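# Seat the peg fully in the plate hole inside the box

## Task

Insert the peg completely into the hole of the plate lying at the bottom of the open box; it only counts if the peg stays seated on its own once the grippers let go, not if a gripper is what holds it there.

## Robot and tools

Robot: two arms, left_arm and right_arm, each a six-joint arm ending in a parallel two-finger gripper. Joint order from base: waist, shoulder, elbow, forearm roll, wrist pitch, wrist roll. Elbows cannot go fully straight.

World frame (used in all printed poses): origin on the table surface midway between the arms, +z up, +x pointing out across the table, left_arm sits toward +y. The arm names do not match left/right in the images. Printed hand positions are in metres with orientation as a wxyz quaternion, plus linear (m/s) and angular (rad/s) velocities; they can be somewhat wrong, worse when the arm reaches far.

Gripper frame: fingers extend along the gripper's +z and close along its y. The reported point sits between the pads when closed, roughly 2 cm short of the tips; closing pushes the tips about 10 mm further along +z.

The 14-number row. Every motion command is one flat list of 14 values, each within -1 to 1: left_arm dx, dy, dz, rx, ry, rz, opening, then right_arm in the same seven slots. Both arms are always included. The first six values of an arm are an offset, expressed in that gripper's own axes, away from the gripper pose shown in the most recent result that displayed it (before any such result in the scene, or for later calls within one reply, the offset is from where the hand is when the action begins). Scale: 1.0 equals 0.6 m of translation or 180 degrees of rotation; rx, ry, rz form a single rotation vector. Opening is not an offset: +1 means fully open (0.084 m), -1 means shut. All zeros for an arm does not hold still; it pulls that arm back to its reference pose. To keep an arm put, send the offset back to where you want it in the first call of a reply, then zeros afterwards, with the opening it should keep.

Tools:
execute_actions(actions, pictures). actions is a list holding at most one item. Empty list: just report the state. {"rows": [...], "steps": n}: up to 15 rows of 14 numbers, n up to 15 control steps of 1/30 s (default 15); each row is used for one step and the final row repeats if rows run out. Every row is measured from the same reference pose, not from the prior row. {"steps": n} alone: a pause up to 300 steps counted from the previous result, including your thinking time. pictures (boolean) toggles camera images, on by default.
move(target, speed): target is one 14-number row as above; each gripper travels a straight line toward its goal, both finishing together, lasting 0.5 to 10 s (cut off at 10 s if longer). speed is the path's peak in m/s, 0.002 to 0.5, default 0.25; rotation tops out at twice that in rad/s. The opening is applied when the move starts. Paths ignore obstacles and the other arm; the hand can lag, drift off the line, and overshoot speed near full reach. The result adds a "move:" line: outcome (done, off_target, moving, held, fault) and active limits (paced = target clipped; held = some steps blocked, after which the arm may lurch fast), plus each gripper's distance to its goal. Naming only one arm means the other finished fine.
wait(seconds): 0 to 10 s with nothing new sent.
zoom_image(camera, region): camera is cam_head_left, cam_head_right, cam_left_wrist or cam_right_wrist; region [x0, y0, x1, y1] in image pixels, top-left origin, at most 504x504. All images are 504x504.
finished_scene(scene): closes the given scene (integer) irreversibly and reports success; use only once the peg is seated and released.

Control behaviour: each step, the commanded pose is trimmed to at most 70 mm and 16 degrees from the measured pose, then solved by damped IK favouring position over orientation. Long moves may need several calls; after an action the arm only continues to its last trimmed pose, so read the result and send the remainder. A "Hand target" line shows where the controller is currently steering. "pose unreachable" and HELD flag steps where a clearance check altered or dropped the command.

Gripping: grip_measured is the actual finger opening on the same -1..1 scale. To hold something, command an opening well under grip_measured; the bigger the gap, the stronger the squeeze (about 24 N per pad max). Fast closing can hit harder. Occasional external tugs on held parts or nudges to loose objects happen, so grip firmly.

Things to avoid: knocking or placing anything off the table (fails the task), dropping the peg, slamming into the box or plate, hard or fast contacts (a target far beyond contact presses harder), and arms colliding or pushing on each other. If a joint's contact torque reaches its limit (waist/shoulder 52.2, elbow 43.5, forearm roll 23.4, wrist pitch and roll 16.5 N m, payload included) the arm backs off, freezes 10 s and drops the rest of the call. Holding loads warms motors: a MOTOR HOT warning appears from 65 °C and at 80 °C the arm is braked until cool. Joint torque readings are offset, scaled and noisy. Joint ranges (rad): waist ±6.283, shoulder ±2.304, elbow -4.224 to 0.061, forearm roll ±6.283, wrist pitch ±2.164, wrist roll ±6.283.

Cameras come with calibration (intrinsics K, distortion D, world-to-camera transform) that may be a few millimetres/degrees off; wrist camera poses follow their arm's joints. Faster, smoother solutions with less motor effort are preferred, and time spent thinking keeps the simulation running.

Each tool is called as name(argument=value, ...), one argument or row to a line, values as JSON.

## Session

I'll start by looking at the current state of the scene.

execute_actions(
  actions=[],
)

Scene clock: 0.00 s of 4200.00 s.
left_arm: end_effector_position=(+0.3112, +0.9080, +0.3374) grip_measured=+1.00 end_effector_quat_wxyz=(+0.673, -0.420, +0.604, +0.078) end_effector_velocity=(-0.000, -0.000, +0.000) end_effector_angular_velocity=(+0.001, -0.001, +0.000) | right_arm: end_effector_position=(+0.6822, -0.0304, +0.3595) grip_measured=+1.00 end_effector_quat_wxyz=(+0.309, -0.288, +0.891, +0.165) end_effector_velocity=(-0.000, +0.000, +0.000) end_effector_angular_velocity=(-0.001, -0.001, +0.002)
Joint positions: left_arm=[ 1.492 -0.205 -0.402 -2.487 -1.33  -0.611  0.084] | right_arm=[ 0.59  -0.565 -1.459  0.863 -0.321  2.196  0.084]
Joint velocities: left_arm=[ 0.     0.     0.    -0.    -0.001  0.001  0.   ] | right_arm=[ 0.     0.     0.    -0.    -0.    -0.002  0.   ]
Joint torques (N m, as the arm reports them, + toward a larger angle): no reading
Motor temperatures (°C, as the motors report them): left_arm=[24 22 27 26 27 27] | right_arm=[24 24 24 23 29 29]
Hand target (left_arm): +0.311, +0.908, +0.337; +0.673, -0.420, +0.604, +0.078
Hand target (right_arm): +0.682, -0.030, +0.360; +0.309, -0.288, +0.891, +0.165

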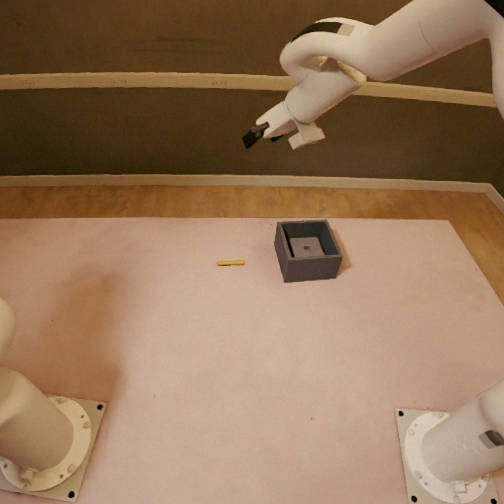

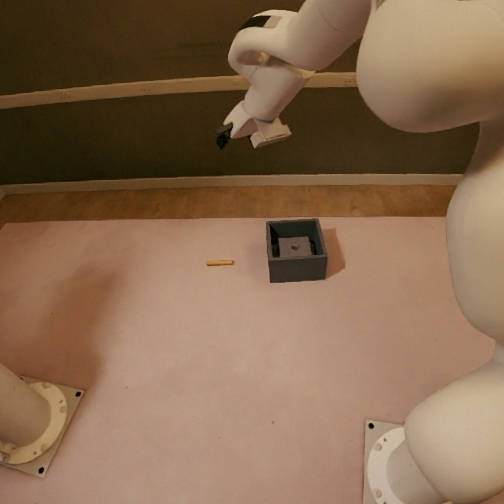

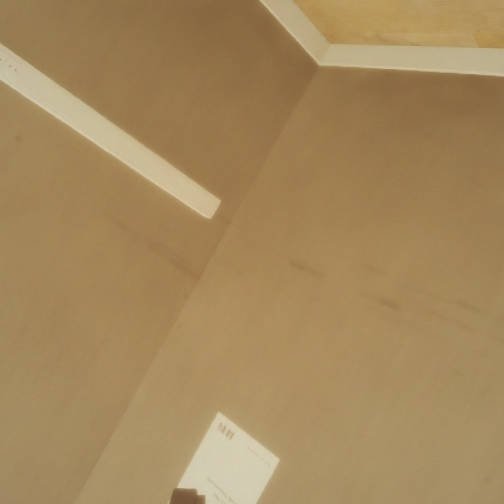

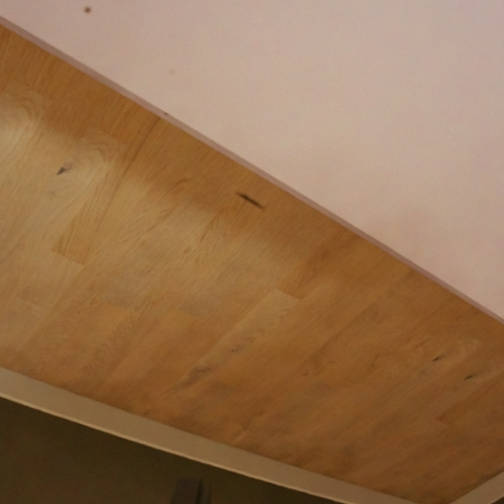

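zoom_image(
  camera="cam_head_left",
  region=[190, 200, 370, 300],
)

zoom_image(
  camera="cam_head_right",
  region=[180, 200, 360, 300],
)

Region (190, 200, 370, 300) of cam_head_left's 504x504 image, scaled by 2.800, with more detail than that image has.

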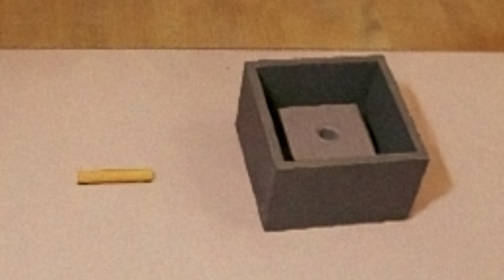

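Region (180, 200, 360, 300) of cam_head_right's 504x504 image, scaled by 2.800, with more detail than that image has.

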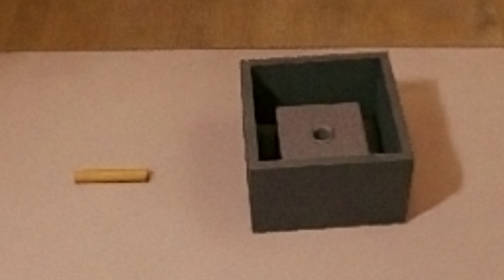

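move(
  target=[0.9893, -0.9800, -0.5454, -0.2955, 0.3730, -0.0914, 1.0, 0.2672, -0.0533, 0.0046, -0.0687, 0.2261, -0.2877, 1.0],
  speed=0.35,
)

Scene clock: 123.20 s of 4200.00 s.
left_arm: end_effector_position=(+0.5801, +0.0829, +0.1187) grip_measured=+1.00 end_effector_quat_wxyz=(-0.000, +0.708, -0.707, -0.003) end_effector_velocity=(+0.000, -0.001, -0.001) end_effector_angular_velocity=(-0.001, +0.005, +0.000) | right_arm: end_effector_position=(+0.6002, -0.1199, +0.2500) grip_measured=+1.00 end_effector_quat_wxyz=(-0.001, +0.707, -0.707, +0.000) end_effector_velocity=(-0.000, +0.000, -0.000) end_effector_angular_velocity=(-0.000, +0.000, +0.000)
Joint positions: left_arm=[-0.477 -0.784 -1.356 -6.28  -0.578  0.956  0.084] | right_arm=[ 0.607 -0.704 -1.558  0.001 -0.853  2.017  0.084]
Joint velocities: left_arm=[ 0.    -0.005 -0.005 -0.007 -0.003  0.005 -0.   ] | right_arm=[ 0.    -0.001 -0.    -0.    -0.     0.    -0.   ]
Joint torques (N m, as the arm reports them, + toward a larger angle): left_arm=[ -0.48  68.06 -15.06  -2.67  -0.13   0.5 ] | right_arm=[  3.92  39.32 -20.01   0.86  -0.1   -0.11]
Motor temperatures (°C, as the motors report them): left_arm=[24 23 27 26 27 27] | right_arm=[24 25 24 23 29 29]
Hand target (left_arm): +0.580, +0.083, +0.118; -0.000, +0.708, -0.707, -0.003
Hand target (right_arm): +0.600, -0.120, +0.250; -0.001, +0.708, -0.707, +0.000
Off the commanded pose (left_arm): 0.003 m, 0 deg.
Off the commanded pose (right_arm): 0.000 m, 0 deg.
joint sent to its limit (left arm) — the command would take joint 4 (forearm roll) past its lower limit, so that joint was sent only as far as its limit.
After step 90, 117.00 s passed at rest.
move: done
camera_calibration (this result's frames):
cam_left_wrist: T_world_to_cam=[[-0.999866, -0.00470871, 0.0156716, 0.604648], [-0.00466002, 0.999984, 0.00314178, -0.0122829], [-0.0156862, 0.00306833, -0.999872, 0.258205], [0, 0, 0, 1]] pos_world=[0.60856, 0.0143375, 0.248735]
cam_right_wrist: T_world_to_cam=[[-0.999885, -0.00277978, -0.0148816, 0.637342], [-0.00328538, 0.999414, 0.0340586, 0.178733], [0.0147782, 0.0341036, -0.999309, 0.378682], [0, 0, 0, 1]] pos_world=[0.63226, -0.189772, 0.381817]

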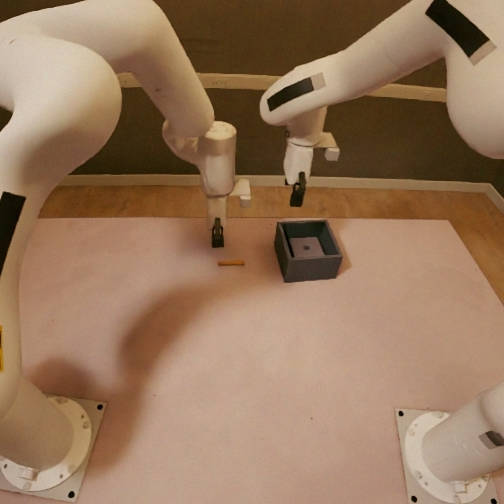

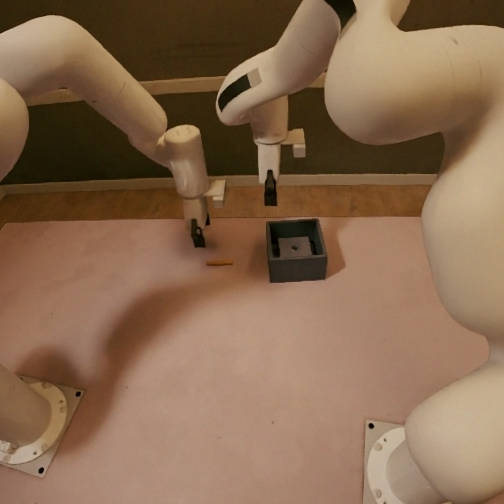

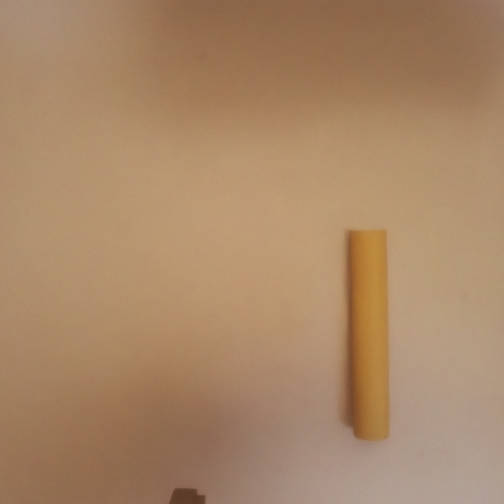

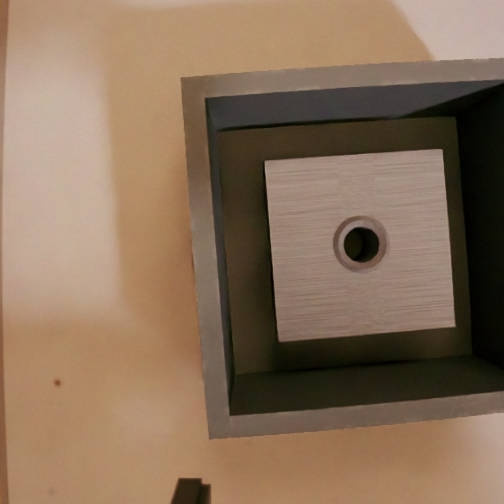

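move(
  target=[0.0132, 0.0335, 0.1395, 0, 0, 0, 1.0, 0, 0, 0, 0, 0, 0, 1.0],
  speed=0.2,
)

Scene clock: 148.07 s of 4200.00 s.
left_arm: end_effector_position=(+0.5602, +0.0749, +0.0356) grip_measured=+1.00 end_effector_quat_wxyz=(-0.000, +0.708, -0.707, -0.003) end_effector_velocity=(-0.002, +0.001, -0.003) end_effector_angular_velocity=(+0.004, +0.005, -0.001) | right_arm: end_effector_position=(+0.6002, -0.1199, +0.2500) grip_measured=+1.00 end_effector_quat_wxyz=(-0.001, +0.707, -0.707, +0.000) end_effector_velocity=(-0.000, -0.000, +0.000) end_effector_angular_velocity=(+0.000, +0.000, +0.001)
Joint positions: left_arm=[-0.506 -0.905 -1.334 -6.28  -0.435  0.927  0.084] | right_arm=[ 0.607 -0.704 -1.558  0.001 -0.853  2.017  0.084]
Joint velocities: left_arm=[-0.001 -0.004  0.002  0.001 -0.    -0.001 -0.   ] | right_arm=[-0.     0.     0.     0.     0.    -0.001  0.   ]
Joint torques (N m, as the arm reports them, + toward a larger angle): left_arm=[ -0.9   69.21 -13.    -2.44  -0.08   0.46] | right_arm=[  3.14  38.15 -20.42   0.77  -0.14  -0.18]
Motor temperatures (°C, as the motors report them): left_arm=[24 23 27 26 27 27] | right_arm=[24 25 24 23 29 29]
Hand target (left_arm): +0.560, +0.075, +0.035; -0.000, +0.707, -0.707, -0.003
Hand target (right_arm): +0.600, -0.120, +0.250; -0.001, +0.707, -0.707, +0.000
Off the commanded pose (left_arm): 0.001 m, 0 deg.
Off the commanded pose (right_arm): 0.000 m, 0 deg.
After step 90, 21.00 s passed at rest.
move: done
camera_calibration (this result's frames):
cam_left_wrist: T_world_to_cam=[[-0.999875, -0.00462311, 0.0151135, 0.586005], [-0.00458576, 0.999986, 0.00250487, -0.00415767], [-0.0151249, 0.00243525, -0.999883, 0.174519], [0, 0, 0, 1]] pos_world=[0.588552, 0.00644178, 0.165652]
cam_right_wrist: T_world_to_cam=[[-0.999885, -0.00278001, -0.0148812, 0.637342], [-0.00328559, 0.999414, 0.0340583, 0.178734], [0.0147778, 0.0341033, -0.999309, 0.378682], [0, 0, 0, 1]] pos_world=[0.63226, -0.189771, 0.381817]

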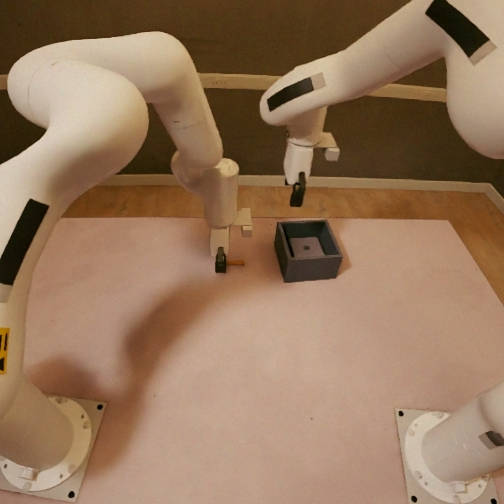

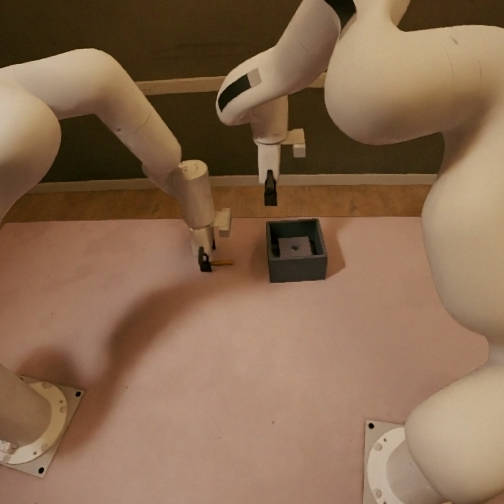

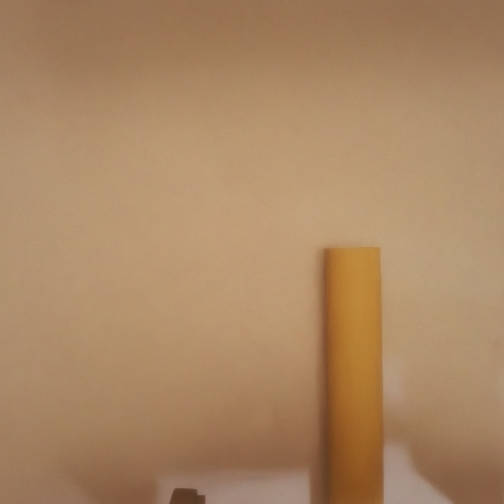

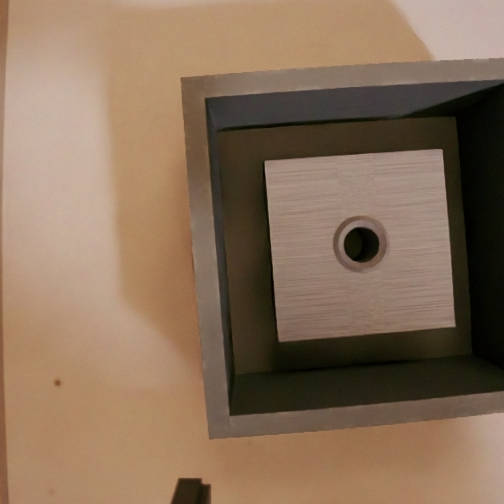

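execute_actions(
  actions=[
    {"rows": [[0.0067, -0.0033, 0.0227, 0, 0, 0, 1.0, 0, 0, 0, 0, 0, 0, 1.0]], "steps": 15},
  ],
)

Scene clock: 155.80 s of 4200.00 s.
left_arm: end_effector_position=(+0.5622, +0.0709, +0.0221) grip_measured=+1.00 end_effector_quat_wxyz=(-0.000, +0.708, -0.707, -0.003) end_effector_velocity=(-0.000, +0.000, -0.001) end_effector_angular_velocity=(+0.000, +0.000, -0.001) | right_arm: end_effector_position=(+0.6002, -0.1199, +0.2500) grip_measured=+1.00 end_effector_quat_wxyz=(-0.001, +0.707, -0.707, +0.000) end_effector_velocity=(-0.000, +0.000, -0.000) end_effector_angular_velocity=(-0.000, -0.000, -0.001)
Joint positions: left_arm=[-0.509 -0.937 -1.355 -6.28  -0.424  0.924  0.084] | right_arm=[ 0.607 -0.704 -1.558  0.001 -0.853  2.017  0.084]
Joint velocities: left_arm=[-0.    -0.001  0.    -0.     0.001  0.001  0.   ] | right_arm=[ 0.    -0.    -0.    -0.     0.     0.002 -0.   ]
Joint torques (N m, as the arm reports them, + toward a larger angle): left_arm=[ -1.34  70.37 -12.7   -2.62   0.01   0.53] | right_arm=[  3.51  38.97 -20.57   0.49  -0.05  -0.03]
Motor temperatures (°C, as the motors report them): left_arm=[24 23 27 26 27 27] | right_arm=[24 25 24 23 29 29]
Hand target (left_arm): +0.562, +0.071, +0.022; -0.000, +0.708, -0.707, -0.003
Hand target (right_arm): +0.600, -0.120, +0.250; -0.001, +0.707, -0.707, +0.000
Off the commanded pose (left_arm): 0.000 m, 0 deg.
Off the commanded pose (right_arm): 0.000 m, 0 deg.
Steps of this call (steps 1 to 90: nothing new was sent; then 4.23 s passed at rest; steps 91 to 105: all 15 steps of this action). Readings (end_effector_position):
91: left_arm (+0.5599, +0.0750, +0.0350) | right_arm (+0.6002, -0.1199, +0.2500)
92: left_arm (+0.5609, +0.0739, +0.0334) | right_arm (+0.6002, -0.1199, +0.2500)
94: left_arm (+0.5615, +0.0721, +0.0260) | right_arm (+0.6002, -0.1199, +0.2500)
98: left_arm (+0.5617, +0.0713, +0.0218) | right_arm (+0.6002, -0.1199, +0.2500)
105: the state above
camera_calibration (this result's frames):
cam_left_wrist: T_world_to_cam=[[-0.999877, -0.00462698, 0.0149717, 0.588232], [-0.00459178, 0.999987, 0.00238447, -0.0000815015], [-0.0149825, 0.00231543, -0.999885, 0.160999], [0, 0, 0, 1]] pos_world=[0.590572, 0.00243046, 0.152174]
cam_right_wrist: T_world_to_cam=[[-0.999885, -0.00278021, -0.0148812, 0.637342], [-0.00328579, 0.999414, 0.0340583, 0.178734], [0.0147778, 0.0341033, -0.999309, 0.378682], [0, 0, 0, 1]] pos_world=[0.63226, -0.189771, 0.381817]

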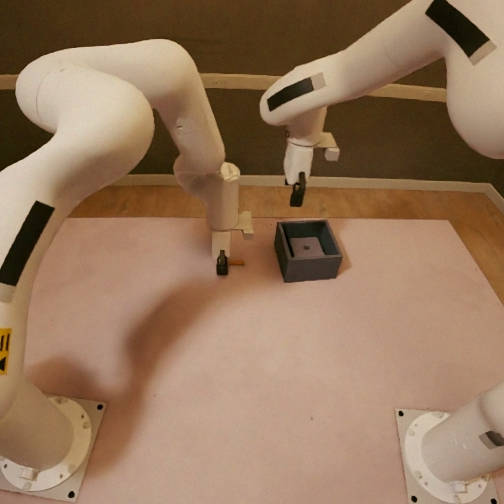

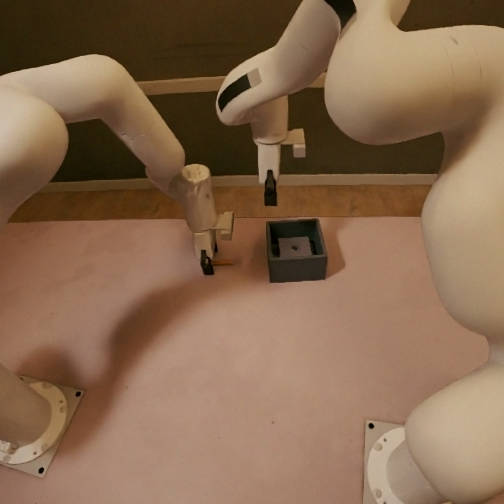

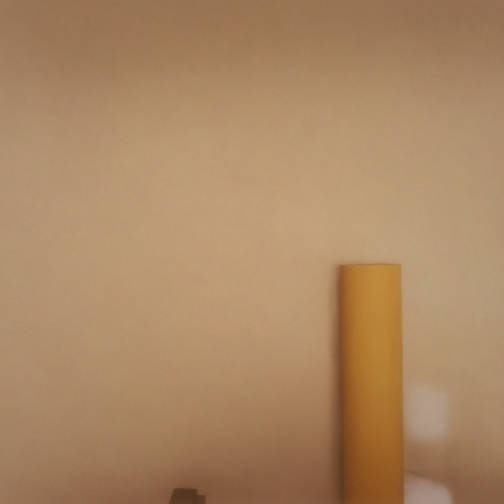

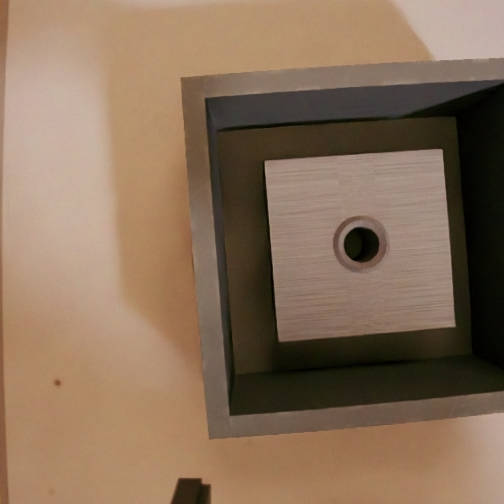

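execute_actions(
  actions=[
    {"rows": [[0, 0, 0, 0, 0, 0, 0.0, 0, 0, 0, 0, 0, 0, 1.0],[0, 0, 0, 0, 0, 0, -0.4, 0, 0, 0, 0, 0, 0, 1.0],[0, 0, 0, 0, 0, 0, -0.4, 0, 0, 0, 0, 0, 0, 1.0],[0, 0, 0, 0, 0, 0, -0.4, 0, 0, 0, 0, 0, 0, 1.0],[0, 0, 0, 0, 0, 0, -0.4, 0, 0, 0, 0, 0, 0, 1.0],[0, 0, 0, 0, 0, 0, -0.4, 0, 0, 0, 0, 0, 0, 1.0],[0, 0, 0, 0, 0, 0, -1.0, 0, 0, 0, 0, 0, 0, 1.0]], "steps": 15},
  ],
)

Scene clock: 160.77 s of 4200.00 s.
left_arm: end_effector_position=(+0.5622, +0.0709, +0.0221) grip_measured=-0.70 end_effector_quat_wxyz=(-0.000, +0.708, -0.707, -0.003) end_effector_velocity=(-0.000, +0.000, +0.000) end_effector_angular_velocity=(-0.000, +0.001, +0.002) | right_arm: end_effector_position=(+0.6002, -0.1199, +0.2500) grip_measured=+1.00 end_effector_quat_wxyz=(-0.001, +0.707, -0.707, +0.000) end_effector_velocity=(-0.000, +0.000, -0.000) end_effector_angular_velocity=(+0.000, +0.001, -0.001)
Joint positions: left_arm=[-0.509 -0.937 -1.355 -6.28  -0.424  0.924  0.013] | right_arm=[ 0.607 -0.704 -1.558  0.001 -0.853  2.017  0.084]
Joint velocities: left_arm=[ 0.    -0.    -0.    -0.002 -0.001 -0.    -0.   ] | right_arm=[-0.    -0.     0.     0.001  0.     0.     0.   ]
Joint torques (N m, as the arm reports them, + toward a larger angle): left_arm=[ -1.2   70.21 -12.96  -2.76  -0.1    0.49] | right_arm=[  3.43  39.86 -20.49   0.26  -0.05  -0.13]
Motor temperatures (°C, as the motors report them): left_arm=[24 23 27 26 27 27] | right_arm=[24 25 24 23 29 29]
Hand target (left_arm): +0.562, +0.071, +0.022; -0.000, +0.708, -0.707, -0.003
Hand target (right_arm): +0.600, -0.120, +0.250; -0.001, +0.707, -0.707, +0.000
Off the commanded pose (left_arm): 0.000 m, 0 deg.
Off the commanded pose (right_arm): 0.000 m, 0 deg.
Steps of this call (steps 1 to 90: nothing new was sent; then 1.47 s passed at rest; steps 91 to 105: all 15 steps of this action). Readings (end_effector_position):
91: left_arm (+0.5622, +0.0709, +0.0220) | right_arm (+0.6002, -0.1199, +0.2500)
92: left_arm (+0.5622, +0.0709, +0.0220) | right_arm (+0.6002, -0.1199, +0.2500)
94: left_arm (+0.5622, +0.0709, +0.0220) | right_arm (+0.6002, -0.1199, +0.2500)
98: left_arm (+0.5622, +0.0709, +0.0221) | right_arm (+0.6002, -0.1199, +0.2500)
105: the state above
camera_calibration (this result's frames):
cam_left_wrist: T_world_to_cam=[[-0.999877, -0.00462487, 0.0149766, 0.58823], [-0.00458961, 0.999987, 0.00238803, -0.0000835126], [-0.0149874, 0.002319, -0.999885, 0.161003], [0, 0, 0, 1]] pos_world=[0.590571, 0.00243064, 0.152175]
cam_right_wrist: T_world_to_cam=[[-0.999885, -0.00278043, -0.014881, 0.637342], [-0.003286, 0.999414, 0.0340583, 0.178734], [0.0147776, 0.0341033, -0.999309, 0.378682], [0, 0, 0, 1]] pos_world=[0.63226, -0.189771, 0.381817]

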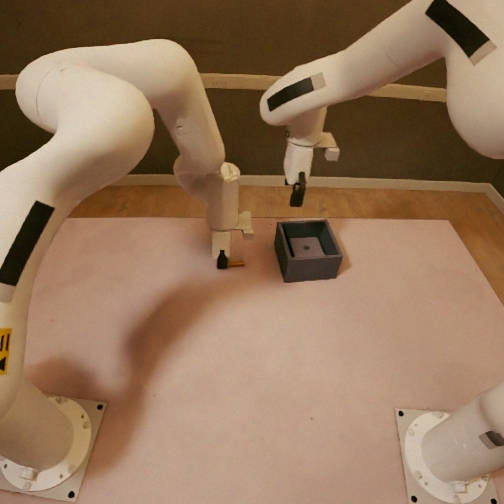

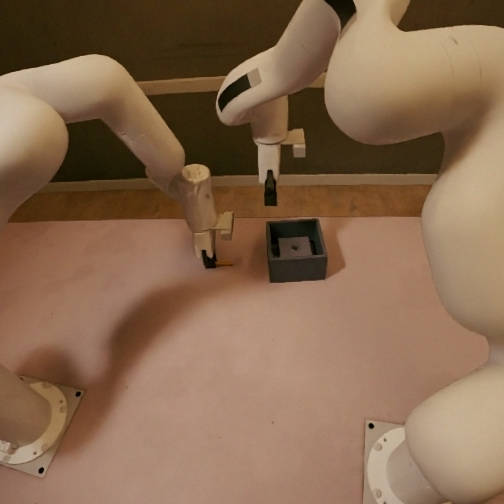

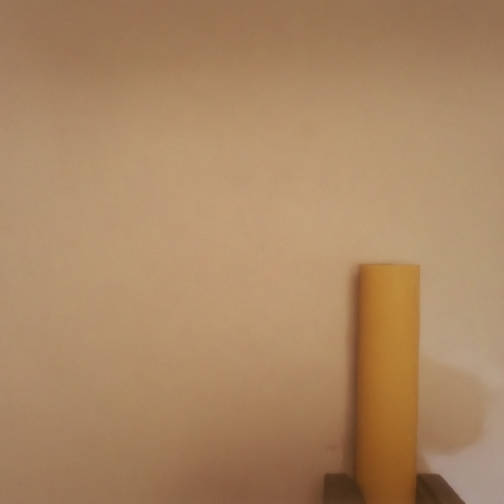

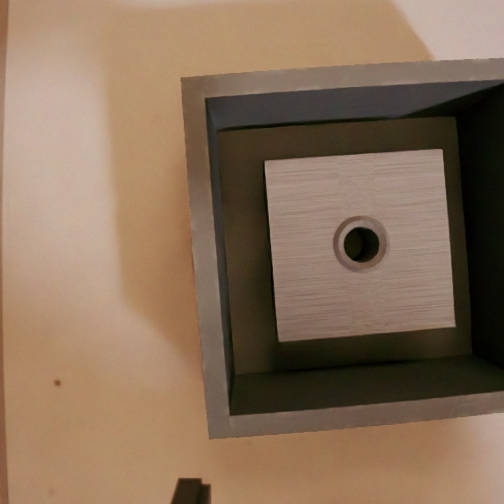

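move(
  target=[0.0015, 0.0203, -0.2965, 0, 0.5, 0, -1.0, -0.2498, 0.0837, -0.1833, 0, 0, 0, 1.0],
  speed=0.3,
)

Scene clock: 195.37 s of 4200.00 s.
left_arm: end_effector_position=(+0.5503, +0.0688, +0.1994) grip_measured=-0.70 end_effector_quat_wxyz=(+0.499, +0.502, -0.501, +0.498) end_effector_velocity=(-0.000, +0.001, -0.001) end_effector_angular_velocity=(-0.003, +0.004, -0.001) | right_arm: end_effector_position=(+0.5499, +0.0299, +0.3602) grip_measured=+1.00 end_effector_quat_wxyz=(-0.001, +0.707, -0.707, -0.000) end_effector_velocity=(-0.000, +0.001, +0.000) end_effector_angular_velocity=(+0.001, -0.000, +0.000)
Joint positions: left_arm=[-0.129 -0.9   -1.017 -4.973  1.535 -0.115  0.013] | right_arm=[ 0.829 -0.731 -1.853  0.001 -1.12   2.24   0.084]
Joint velocities: left_arm=[ 0.001 -0.005 -0.001  0.001  0.004 -0.001  0.   ] | right_arm=[ 0.001 -0.    -0.002  0.    -0.001  0.001 -0.   ]
Joint torques (N m, as the arm reports them, + toward a larger angle): left_arm=[-1.5  64.15 -9.95 -3.08  1.51  0.48] | right_arm=[  4.65  38.99 -21.29   0.96   0.03  -0.05]
Motor temperatures (°C, as the motors report them): left_arm=[24 23 27 26 27 27] | right_arm=[24 25 24 23 29 29]
Hand target (left_arm): +0.550, +0.069, +0.199; +0.499, +0.502, -0.501, +0.498
Hand target (right_arm): +0.550, +0.030, +0.360; -0.001, +0.707, -0.707, -0.000
Off the commanded pose (left_arm): 0.001 m, 0 deg.
Off the commanded pose (right_arm): 0.000 m, 0 deg.
After step 90, 28.50 s passed at rest.
move: done; limits=paced
camera_calibration (this result's frames):
cam_left_wrist: T_world_to_cam=[[-0.999929, 0.0106681, 0.00533705, 0.57457], [-0.00530284, 0.00323264, -0.999981, 0.270359], [-0.0106851, -0.999938, -0.00317584, 0.205955], [0, 0, 0, 1]] pos_world=[0.578164, 0.198939, 0.267942]
cam_right_wrist: T_world_to_cam=[[-0.999888, -0.00230765, -0.0147921, 0.589062], [-0.00281799, 0.999398, 0.034573, 0.024744], [0.0147034, 0.0346108, -0.999293, 0.484468], [0, 0, 0, 1]] pos_world=[0.581942, -0.0401376, 0.491983]

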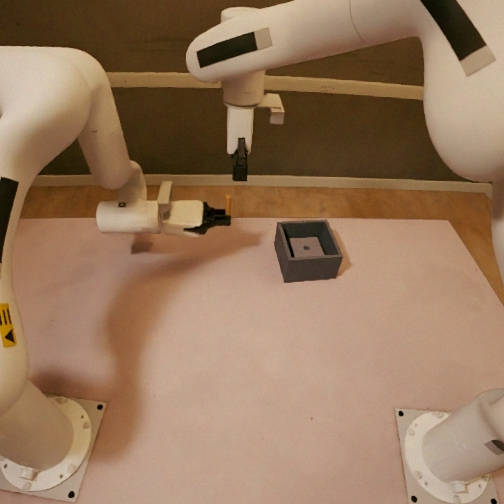

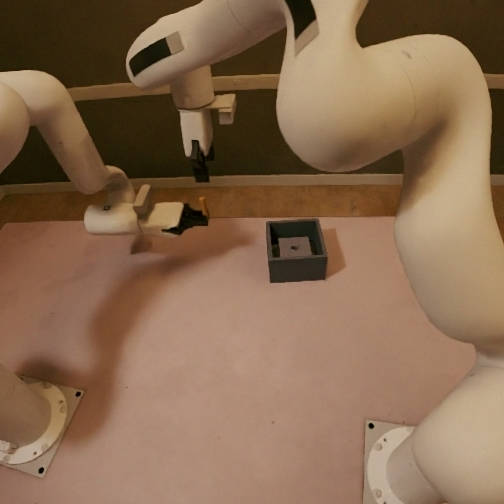

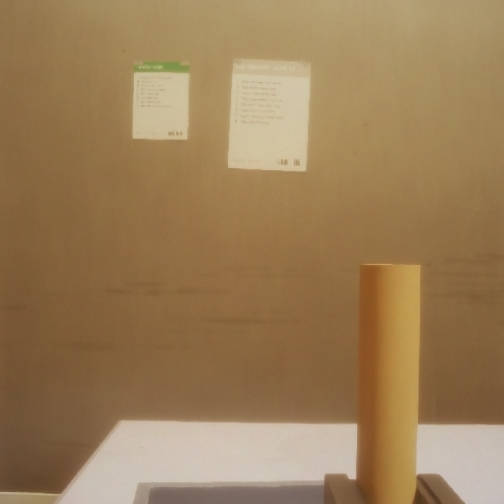

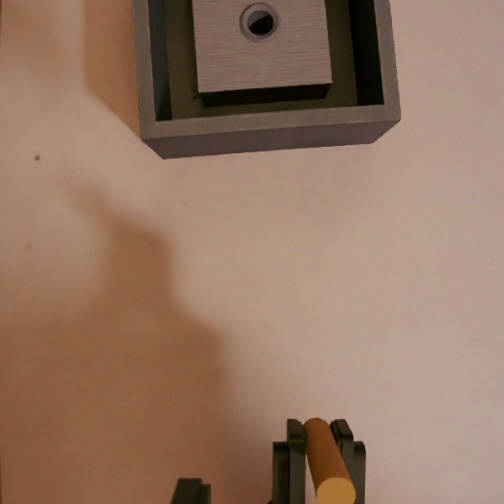

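move(
  target=[0, 0, 0, 0, 0, 0, -1.0, -0.0435, -0.0068, 0.1003, 0, 0, 0, 1.0],
  speed=0.15,
)

Scene clock: 210.20 s of 4200.00 s.
left_arm: end_effector_position=(+0.5503, +0.0688, +0.1994) grip_measured=-0.70 end_effector_quat_wxyz=(+0.499, +0.502, -0.501, +0.498) end_effector_velocity=(-0.000, +0.000, -0.000) end_effector_angular_velocity=(+0.000, +0.000, -0.001) | right_arm: end_effector_position=(+0.5539, +0.0561, +0.3005) grip_measured=+1.00 end_effector_quat_wxyz=(-0.001, +0.707, -0.707, -0.000) end_effector_velocity=(-0.000, +0.000, -0.002) end_effector_angular_velocity=(-0.002, +0.001, +0.001)
Joint positions: left_arm=[-0.129 -0.9   -1.017 -4.973  1.535 -0.115  0.013] | right_arm=[ 0.854 -0.82  -1.863  0.001 -1.04   2.265  0.084]
Joint velocities: left_arm=[ 0.     0.     0.     0.001  0.     0.    -0.   ] | right_arm=[ 0.001 -0.003 -0.    -0.     0.001 -0.    -0.   ]
Joint torques (N m, as the arm reports them, + toward a larger angle): left_arm=[ -1.49  63.77 -10.05  -3.08   1.47   0.56] | right_arm=[  3.95  40.85 -20.74   0.79  -0.07  -0.21]
Motor temperatures (°C, as the motors report them): left_arm=[24 23 27 26 27 27] | right_arm=[24 25 24 23 29 29]
Hand target (left_arm): +0.550, +0.069, +0.199; +0.499, +0.502, -0.501, +0.498
Hand target (right_arm): +0.554, +0.056, +0.300; -0.001, +0.707, -0.707, -0.000
Off the commanded pose (left_arm): 0.000 m, 0 deg.
Off the commanded pose (right_arm): 0.001 m, 0 deg.
After step 90, 11.03 s passed at rest.
move: done
camera_calibration (this result's frames):
cam_left_wrist: T_world_to_cam=[[-0.999929, 0.0106683, 0.00534125, 0.574568], [-0.00530702, 0.00323349, -0.999981, 0.270359], [-0.0106854, -0.999938, -0.00317665, 0.205956], [0, 0, 0, 1]] pos_world=[0.578163, 0.198939, 0.267939]
cam_right_wrist: T_world_to_cam=[[-0.999881, -0.00233961, -0.0152805, 0.592467], [-0.002876, 0.999377, 0.035176, 0.000467691], [0.0151886, 0.0352157, -0.999264, 0.423602], [0, 0, 0, 1]] pos_world=[0.585963, -0.0139987, 0.432327]

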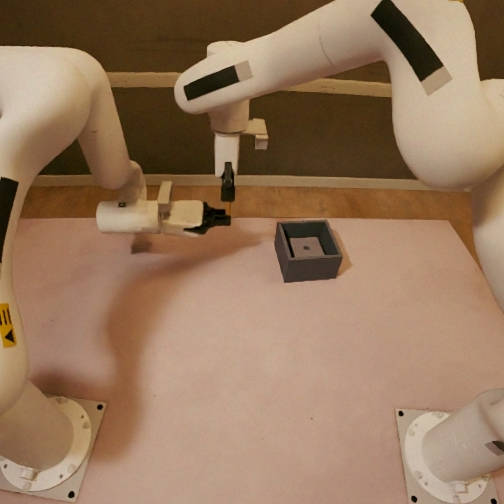

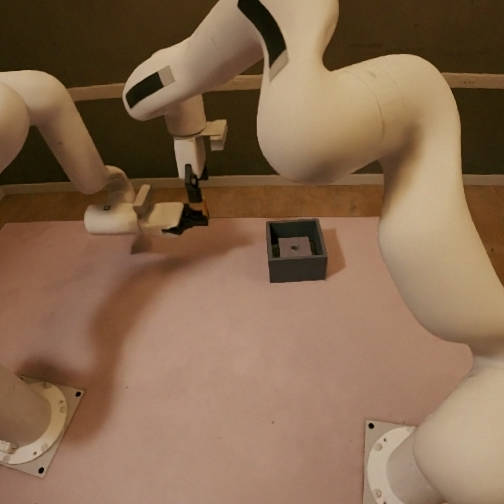

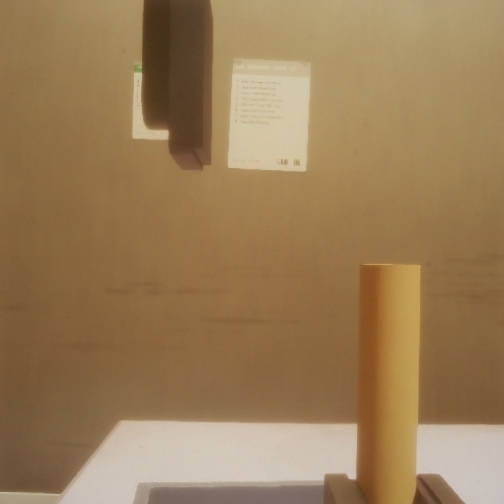

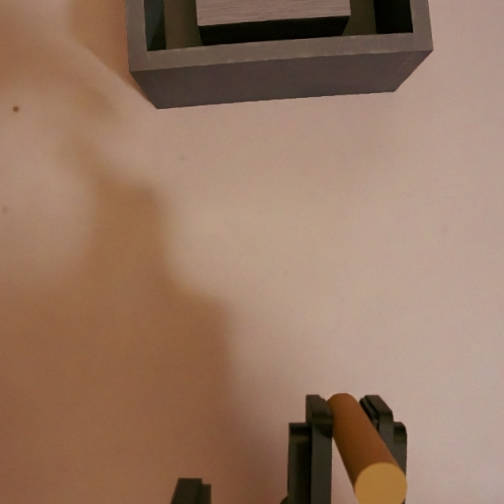

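move(
  target=[0, 0, 0, 0, 0, 0, -1.0, 0, 0, 0.0842, 0, 0, 0, 1.0],
  speed=0.1,
)

Scene clock: 226.07 s of 4200.00 s.
left_arm: end_effector_position=(+0.5503, +0.0688, +0.1994) grip_measured=-0.70 end_effector_quat_wxyz=(+0.499, +0.502, -0.501, +0.498) end_effector_velocity=(-0.000, +0.000, +0.000) end_effector_angular_velocity=(-0.001, -0.001, -0.001) | right_arm: end_effector_position=(+0.5540, +0.0563, +0.2504) grip_measured=+1.00 end_effector_quat_wxyz=(-0.002, +0.707, -0.707, -0.000) end_effector_velocity=(-0.000, -0.000, -0.002) end_effector_angular_velocity=(-0.001, +0.002, -0.001)
Joint positions: left_arm=[-0.129 -0.9   -1.017 -4.973  1.535 -0.115  0.013] | right_arm=[ 0.854 -0.856 -1.809  0.001 -0.95   2.265  0.084]
Joint velocities: left_arm=[ 0.    -0.     0.     0.001  0.001  0.001 -0.   ] | right_arm=[ 0.    -0.001  0.002  0.     0.001  0.001 -0.   ]
Joint torques (N m, as the arm reports them, + toward a larger angle): left_arm=[-0.53 64.28 -9.76 -2.73  1.5   0.49] | right_arm=[  4.79  42.8  -21.39   0.66  -0.09  -0.14]
Motor temperatures (°C, as the motors report them): left_arm=[24 23 27 26 27 27] | right_arm=[24 25 24 23 29 29]
Hand target (left_arm): +0.550, +0.069, +0.199; +0.499, +0.502, -0.501, +0.498
Hand target (right_arm): +0.554, +0.056, +0.250; -0.001, +0.707, -0.707, -0.000
Off the commanded pose (left_arm): 0.000 m, 0 deg.
Off the commanded pose (right_arm): 0.000 m, 0 deg.
After step 90, 12.00 s passed at rest.
move: done
camera_calibration (this result's frames):
cam_left_wrist: T_world_to_cam=[[-0.999929, 0.0106681, 0.00534127, 0.574568], [-0.00530705, 0.00323357, -0.999981, 0.270359], [-0.0106852, -0.999938, -0.00317672, 0.205955], [0, 0, 0, 1]] pos_world=[0.578163, 0.198939, 0.267939]
cam_right_wrist: T_world_to_cam=[[-0.999875, -0.00245966, -0.0155993, 0.591838], [-0.00301316, 0.999363, 0.0355583, 0.00200342], [0.0155019, 0.0356009, -0.999246, 0.373253], [0, 0, 0, 1]] pos_world=[0.585984, -0.0138346, 0.382133]

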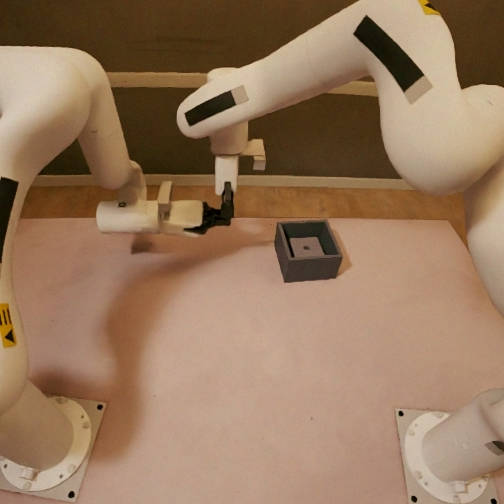

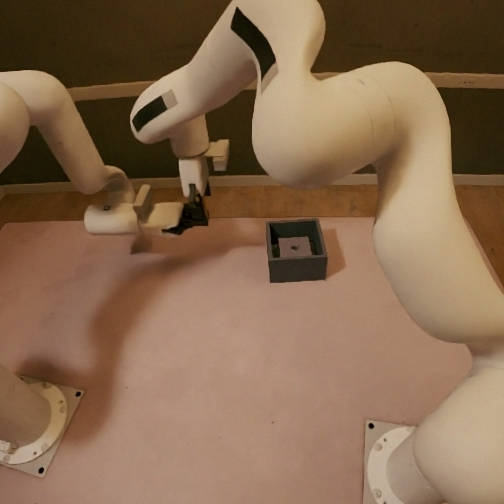

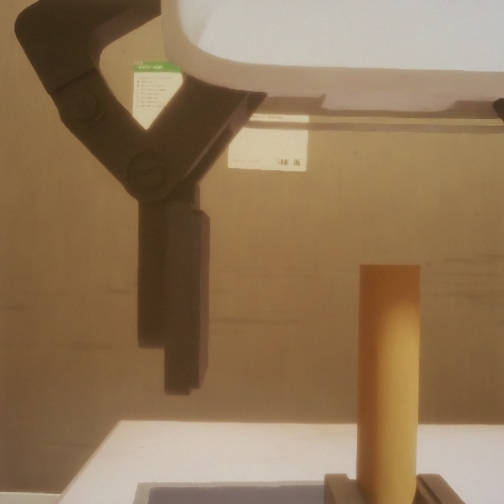

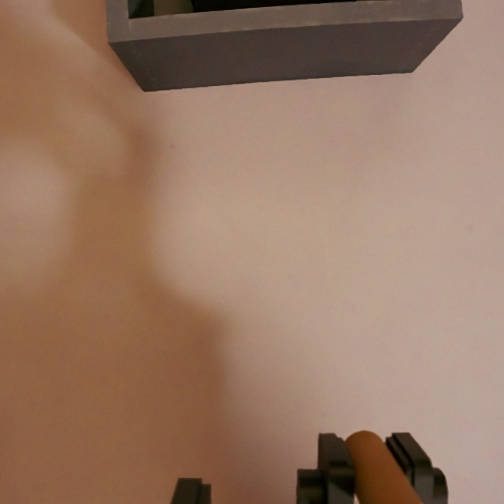

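execute_actions(
  actions=[
    {"rows": [[0, 0, 0, 0, 0, 0, -1.0, 0, 0, 0, 0, 0, 0, 0.0],[0, 0, 0, 0, 0, 0, -1.0, 0, 0, 0, 0, 0, 0, -0.4],[0, 0, 0, 0, 0, 0, -1.0, 0, 0, 0, 0, 0, 0, -0.4],[0, 0, 0, 0, 0, 0, -1.0, 0, 0, 0, 0, 0, 0, -0.4],[0, 0, 0, 0, 0, 0, -1.0, 0, 0, 0, 0, 0, 0, -0.4],[0, 0, 0, 0, 0, 0, -1.0, 0, 0, 0, 0, 0, 0, -0.4],[0, 0, 0, 0, 0, 0, -1.0, 0, 0, 0, 0, 0, 0, -1.0]], "steps": 15},
  ],
)

Scene clock: 232.30 s of 4200.00 s.
left_arm: end_effector_position=(+0.5506, +0.0688, +0.1994) grip_measured=-0.70 end_effector_quat_wxyz=(+0.499, +0.502, -0.501, +0.498) end_effector_velocity=(-0.000, -0.000, -0.000) end_effector_angular_velocity=(-0.000, +0.001, -0.001) | right_arm: end_effector_position=(+0.5537, +0.0563, +0.2504) grip_measured=-0.69 end_effector_quat_wxyz=(-0.001, +0.707, -0.707, -0.000) end_effector_velocity=(-0.000, -0.000, -0.001) end_effector_angular_velocity=(-0.001, +0.000, +0.001)
Joint positions: left_arm=[-0.129 -0.9   -1.017 -4.973  1.535 -0.115  0.013] | right_arm=[ 0.854 -0.856 -1.809  0.001 -0.95   2.265  0.014]
Joint velocities: left_arm=[-0.    -0.     0.     0.001  0.    -0.    -0.   ] | right_arm=[ 0. -0.  0. -0.  0. -0.  0.]
Joint torques (N m, as the arm reports them, + toward a larger angle): left_arm=[-1.44 64.   -8.86 -2.35  1.78  0.61] | right_arm=[  2.22  41.58 -22.08   0.17   0.74  -0.11]
Motor temperatures (°C, as the motors report them): left_arm=[24 23 27 26 27 27] | right_arm=[24 25 24 23 29 29]
Hand target (left_arm): +0.550, +0.069, +0.199; +0.499, +0.502, -0.501, +0.498
Hand target (right_arm): +0.554, +0.056, +0.250; -0.002, +0.707, -0.707, -0.000
Off the commanded pose (left_arm): 0.000 m, 0 deg.
Off the commanded pose (right_arm): 0.000 m, 0 deg.
Steps of this call (steps 1 to 90: nothing new was sent; then 2.73 s passed at rest; steps 91 to 105: all 15 steps of this action). Readings (end_effector_position):
91: left_arm (+0.5503, +0.0688, +0.1994) | right_arm (+0.5539, +0.0562, +0.2500)
92: left_arm (+0.5503, +0.0688, +0.1994) | right_arm (+0.5539, +0.0562, +0.2501)
94: left_arm (+0.5503, +0.0688, +0.1994) | right_arm (+0.5540, +0.0563, +0.2503)
98: left_arm (+0.5503, +0.0688, +0.1994) | right_arm (+0.5540, +0.0563, +0.2504)
105: the state above
camera_calibration (this result's frames):
cam_left_wrist: T_world_to_cam=[[-0.999934, 0.0101734, 0.00528272, 0.574856], [-0.005247, 0.0035342, -0.99998, 0.270277], [-0.0101919, -0.999942, -0.00348059, 0.205796], [0, 0, 0, 1]] pos_world=[0.578334, 0.19898, 0.267951]
cam_right_wrist: T_world_to_cam=[[-0.999886, -0.00255949, -0.014908, 0.591394], [-0.0030827, 0.999376, 0.0351793, 0.002127], [0.0148087, 0.0352212, -0.99927, 0.373657], [0, 0, 0, 1]] pos_world=[0.5858, -0.0137726, 0.382125]

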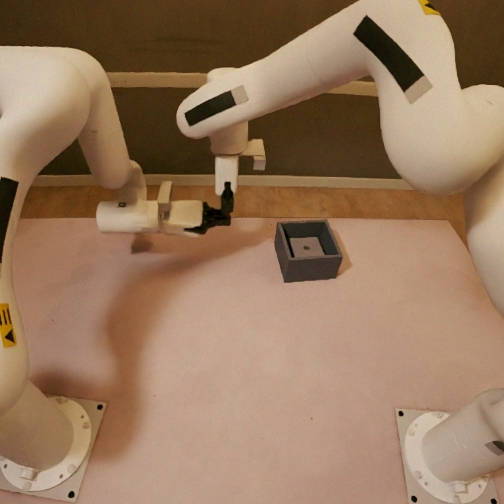

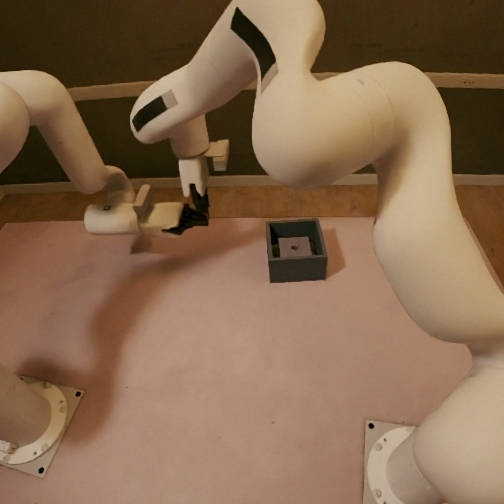

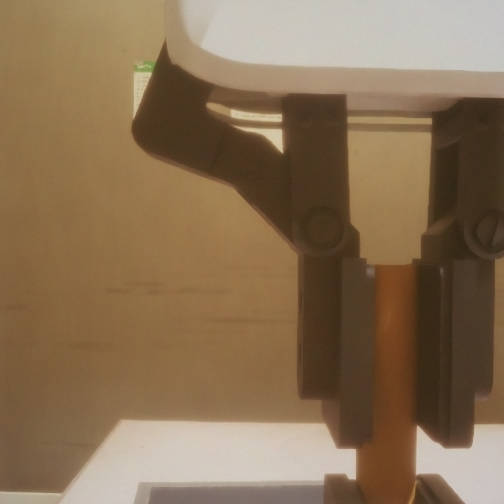

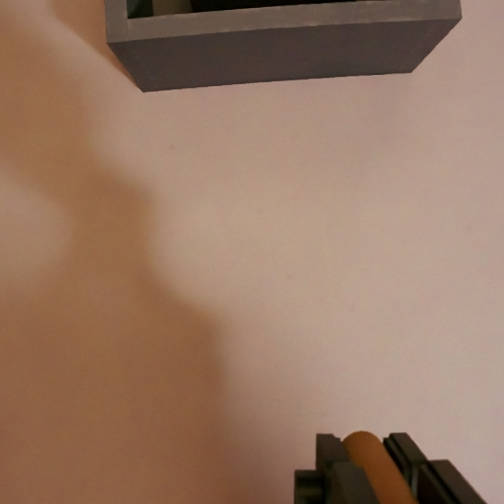

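execute_actions(
  actions=[
    {"rows": [[0, 0, 0, 0, 0, 0, 0.6, 0, 0, 0, 0, 0, 0, -1.0]], "steps": 12},
  ],
  pictures=false,
)

Scene clock: 268.70 s of 4200.00 s.
left_arm: end_effector_position=(+0.5504, +0.0688, +0.1994) grip_measured=+0.60 end_effector_quat_wxyz=(+0.499, +0.502, -0.501, +0.498) end_effector_velocity=(+0.001, +0.000, -0.000) end_effector_angular_velocity=(+0.003, -0.000, +0.003) | right_arm: end_effector_position=(+0.5539, +0.0563, +0.2504) grip_measured=-0.69 end_effector_quat_wxyz=(-0.002, +0.707, -0.707, -0.000) end_effector_velocity=(-0.002, -0.000, +0.000) end_effector_angular_velocity=(-0.002, +0.004, +0.001)
Joint positions: left_arm=[-0.129 -0.9   -1.017 -4.973  1.535 -0.115  0.069] | right_arm=[ 0.854 -0.856 -1.809  0.001 -0.95   2.265  0.014]
Joint velocities: left_arm=[ 0.001 -0.    -0.002 -0.002 -0.003 -0.001  0.   ] | right_arm=[ 0.001  0.     0.     0.001 -0.005 -0.001 -0.   ]
Joint torques (N m, as the arm reports them, + toward a larger angle): left_arm=[-0.96 63.82 -9.98 -2.93  1.53  0.52] | right_arm=[  3.27  42.72 -21.19   1.06  -0.21  -0.13]
Motor temperatures (°C, as the motors report them): left_arm=[24 23 27 26 27 27] | right_arm=[24 25 24 23 29 29]
Hand target (left_arm): +0.551, +0.069, +0.199; +0.499, +0.502, -0.501, +0.498
Hand target (right_arm): +0.554, +0.056, +0.250; -0.001, +0.707, -0.707, -0.000
Off the commanded pose (left_arm): 0.000 m, 0 deg.
Off the commanded pose (right_arm): 0.000 m, 0 deg.
Steps of this call (steps 1 to 90: nothing new was sent; then 33.00 s passed at rest; steps 91 to 102: all 12 steps of this action). Readings (end_effector_position):
91: left_arm (+0.5503, +0.0688, +0.1995) | right_arm (+0.5541, +0.0564, +0.2504)
92: left_arm (+0.5498, +0.0687, +0.1995) | right_arm (+0.5547, +0.0564, +0.2504)
94: left_arm (+0.5496, +0.0686, +0.1995) | right_arm (+0.5549, +0.0563, +0.2504)
98: left_arm (+0.5501, +0.0687, +0.1994) | right_arm (+0.5543, +0.0563, +0.2504)
102: the state above

move(
  target=[0.0833, 0, -0.3017, 0, 0, 0, 1.0, 0.3970, -0.0467, 0.0507, 0, 0, 0, -1.0],
  speed=0.3,
)

Scene clock: 274.97 s of 4200.00 s.
left_arm: end_effector_position=(+0.5498, +0.2492, +0.2495) grip_measured=+1.00 end_effector_quat_wxyz=(+0.499, +0.502, -0.501, +0.498) end_effector_velocity=(+0.001, +0.002, +0.001) end_effector_angular_velocity=(+0.001, -0.002, +0.004) | right_arm: end_effector_position=(+0.5823, -0.1816, +0.2195) grip_measured=-0.69 end_effector_quat_wxyz=(-0.001, +0.708, -0.707, +0.000) end_effector_velocity=(+0.000, -0.003, -0.000) end_effector_angular_velocity=(-0.000, +0.001, -0.002)
Joint positions: left_arm=[ 0.235 -0.764 -0.932 -4.612  1.583 -0.17   0.084] | right_arm=[ 0.531 -0.639 -1.381  0.001 -0.739  1.94   0.014]
Joint velocities: left_arm=[ 0.004  0.001 -0.     0.001 -0.001 -0.    -0.   ] | right_arm=[-0.005  0.001  0.003 -0.     0.001 -0.003  0.   ]
Joint torques (N m, as the arm reports them, + toward a larger angle): left_arm=[ -0.74  59.52 -10.15  -3.13   1.43   0.5 ] | right_arm=[  3.83  37.48 -20.03   0.24  -0.13  -0.22]
Motor temperatures (°C, as the motors report them): left_arm=[24 23 27 26 27 27] | right_arm=[24 25 24 23 29 29]
Hand target (left_arm): +0.550, +0.250, +0.250; +0.499, +0.502, -0.501, +0.498
Hand target (right_arm): +0.582, -0.182, +0.219; -0.001, +0.707, -0.707, +0.000
Off the commanded pose (left_arm): 0.001 m, 0 deg.
Off the commanded pose (right_arm): 0.000 m, 0 deg.
After step 90, 2.00 s passed at rest.
move: done
camera_calibration (this result's frames):
cam_left_wrist: T_world_to_cam=[[-0.999926, 0.0107011, 0.00573388, 0.571767], [-0.00570125, 0.00307735, -0.999979, 0.320167], [-0.0107185, -0.999938, -0.00301612, 0.386492], [0, 0, 0, 1]] pos_world=[0.577693, 0.379364, 0.318047]
cam_right_wrist: T_world_to_cam=[[-0.999871, -0.00321991, -0.0157188, 0.618905], [-0.00376265, 0.999393, 0.0346215, 0.241577], [0.0155978, 0.0346762, -0.999277, 0.350241], [0, 0, 0, 1]] pos_world=[0.614271, -0.251583, 0.351352]

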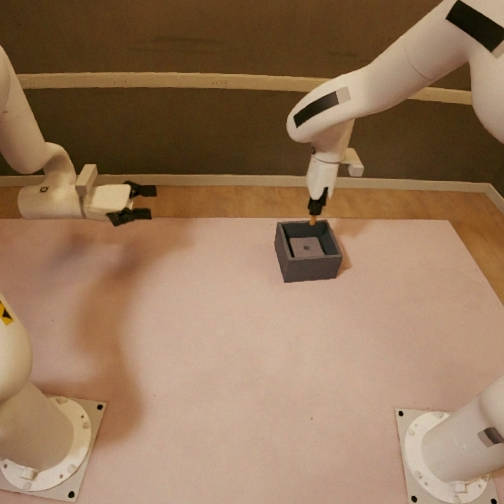

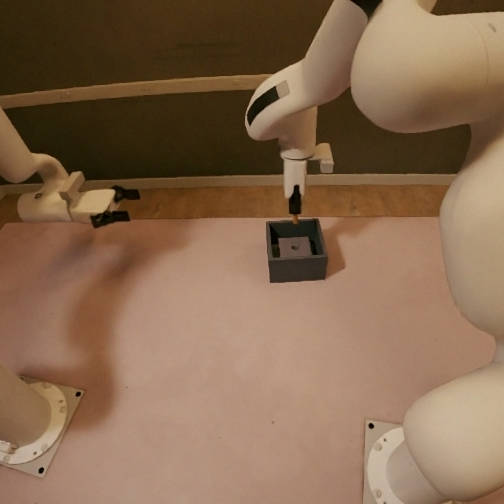

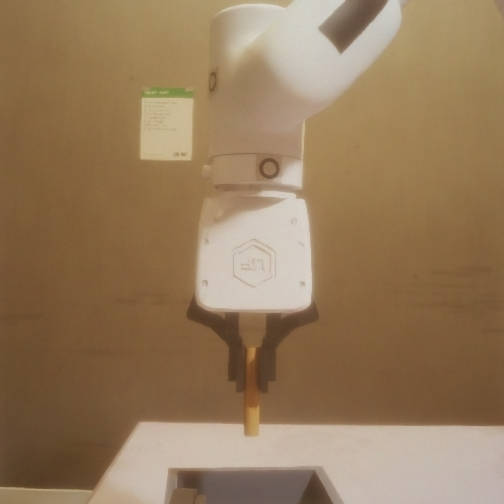

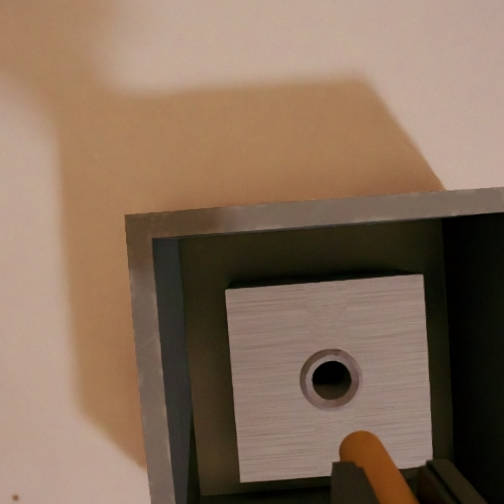

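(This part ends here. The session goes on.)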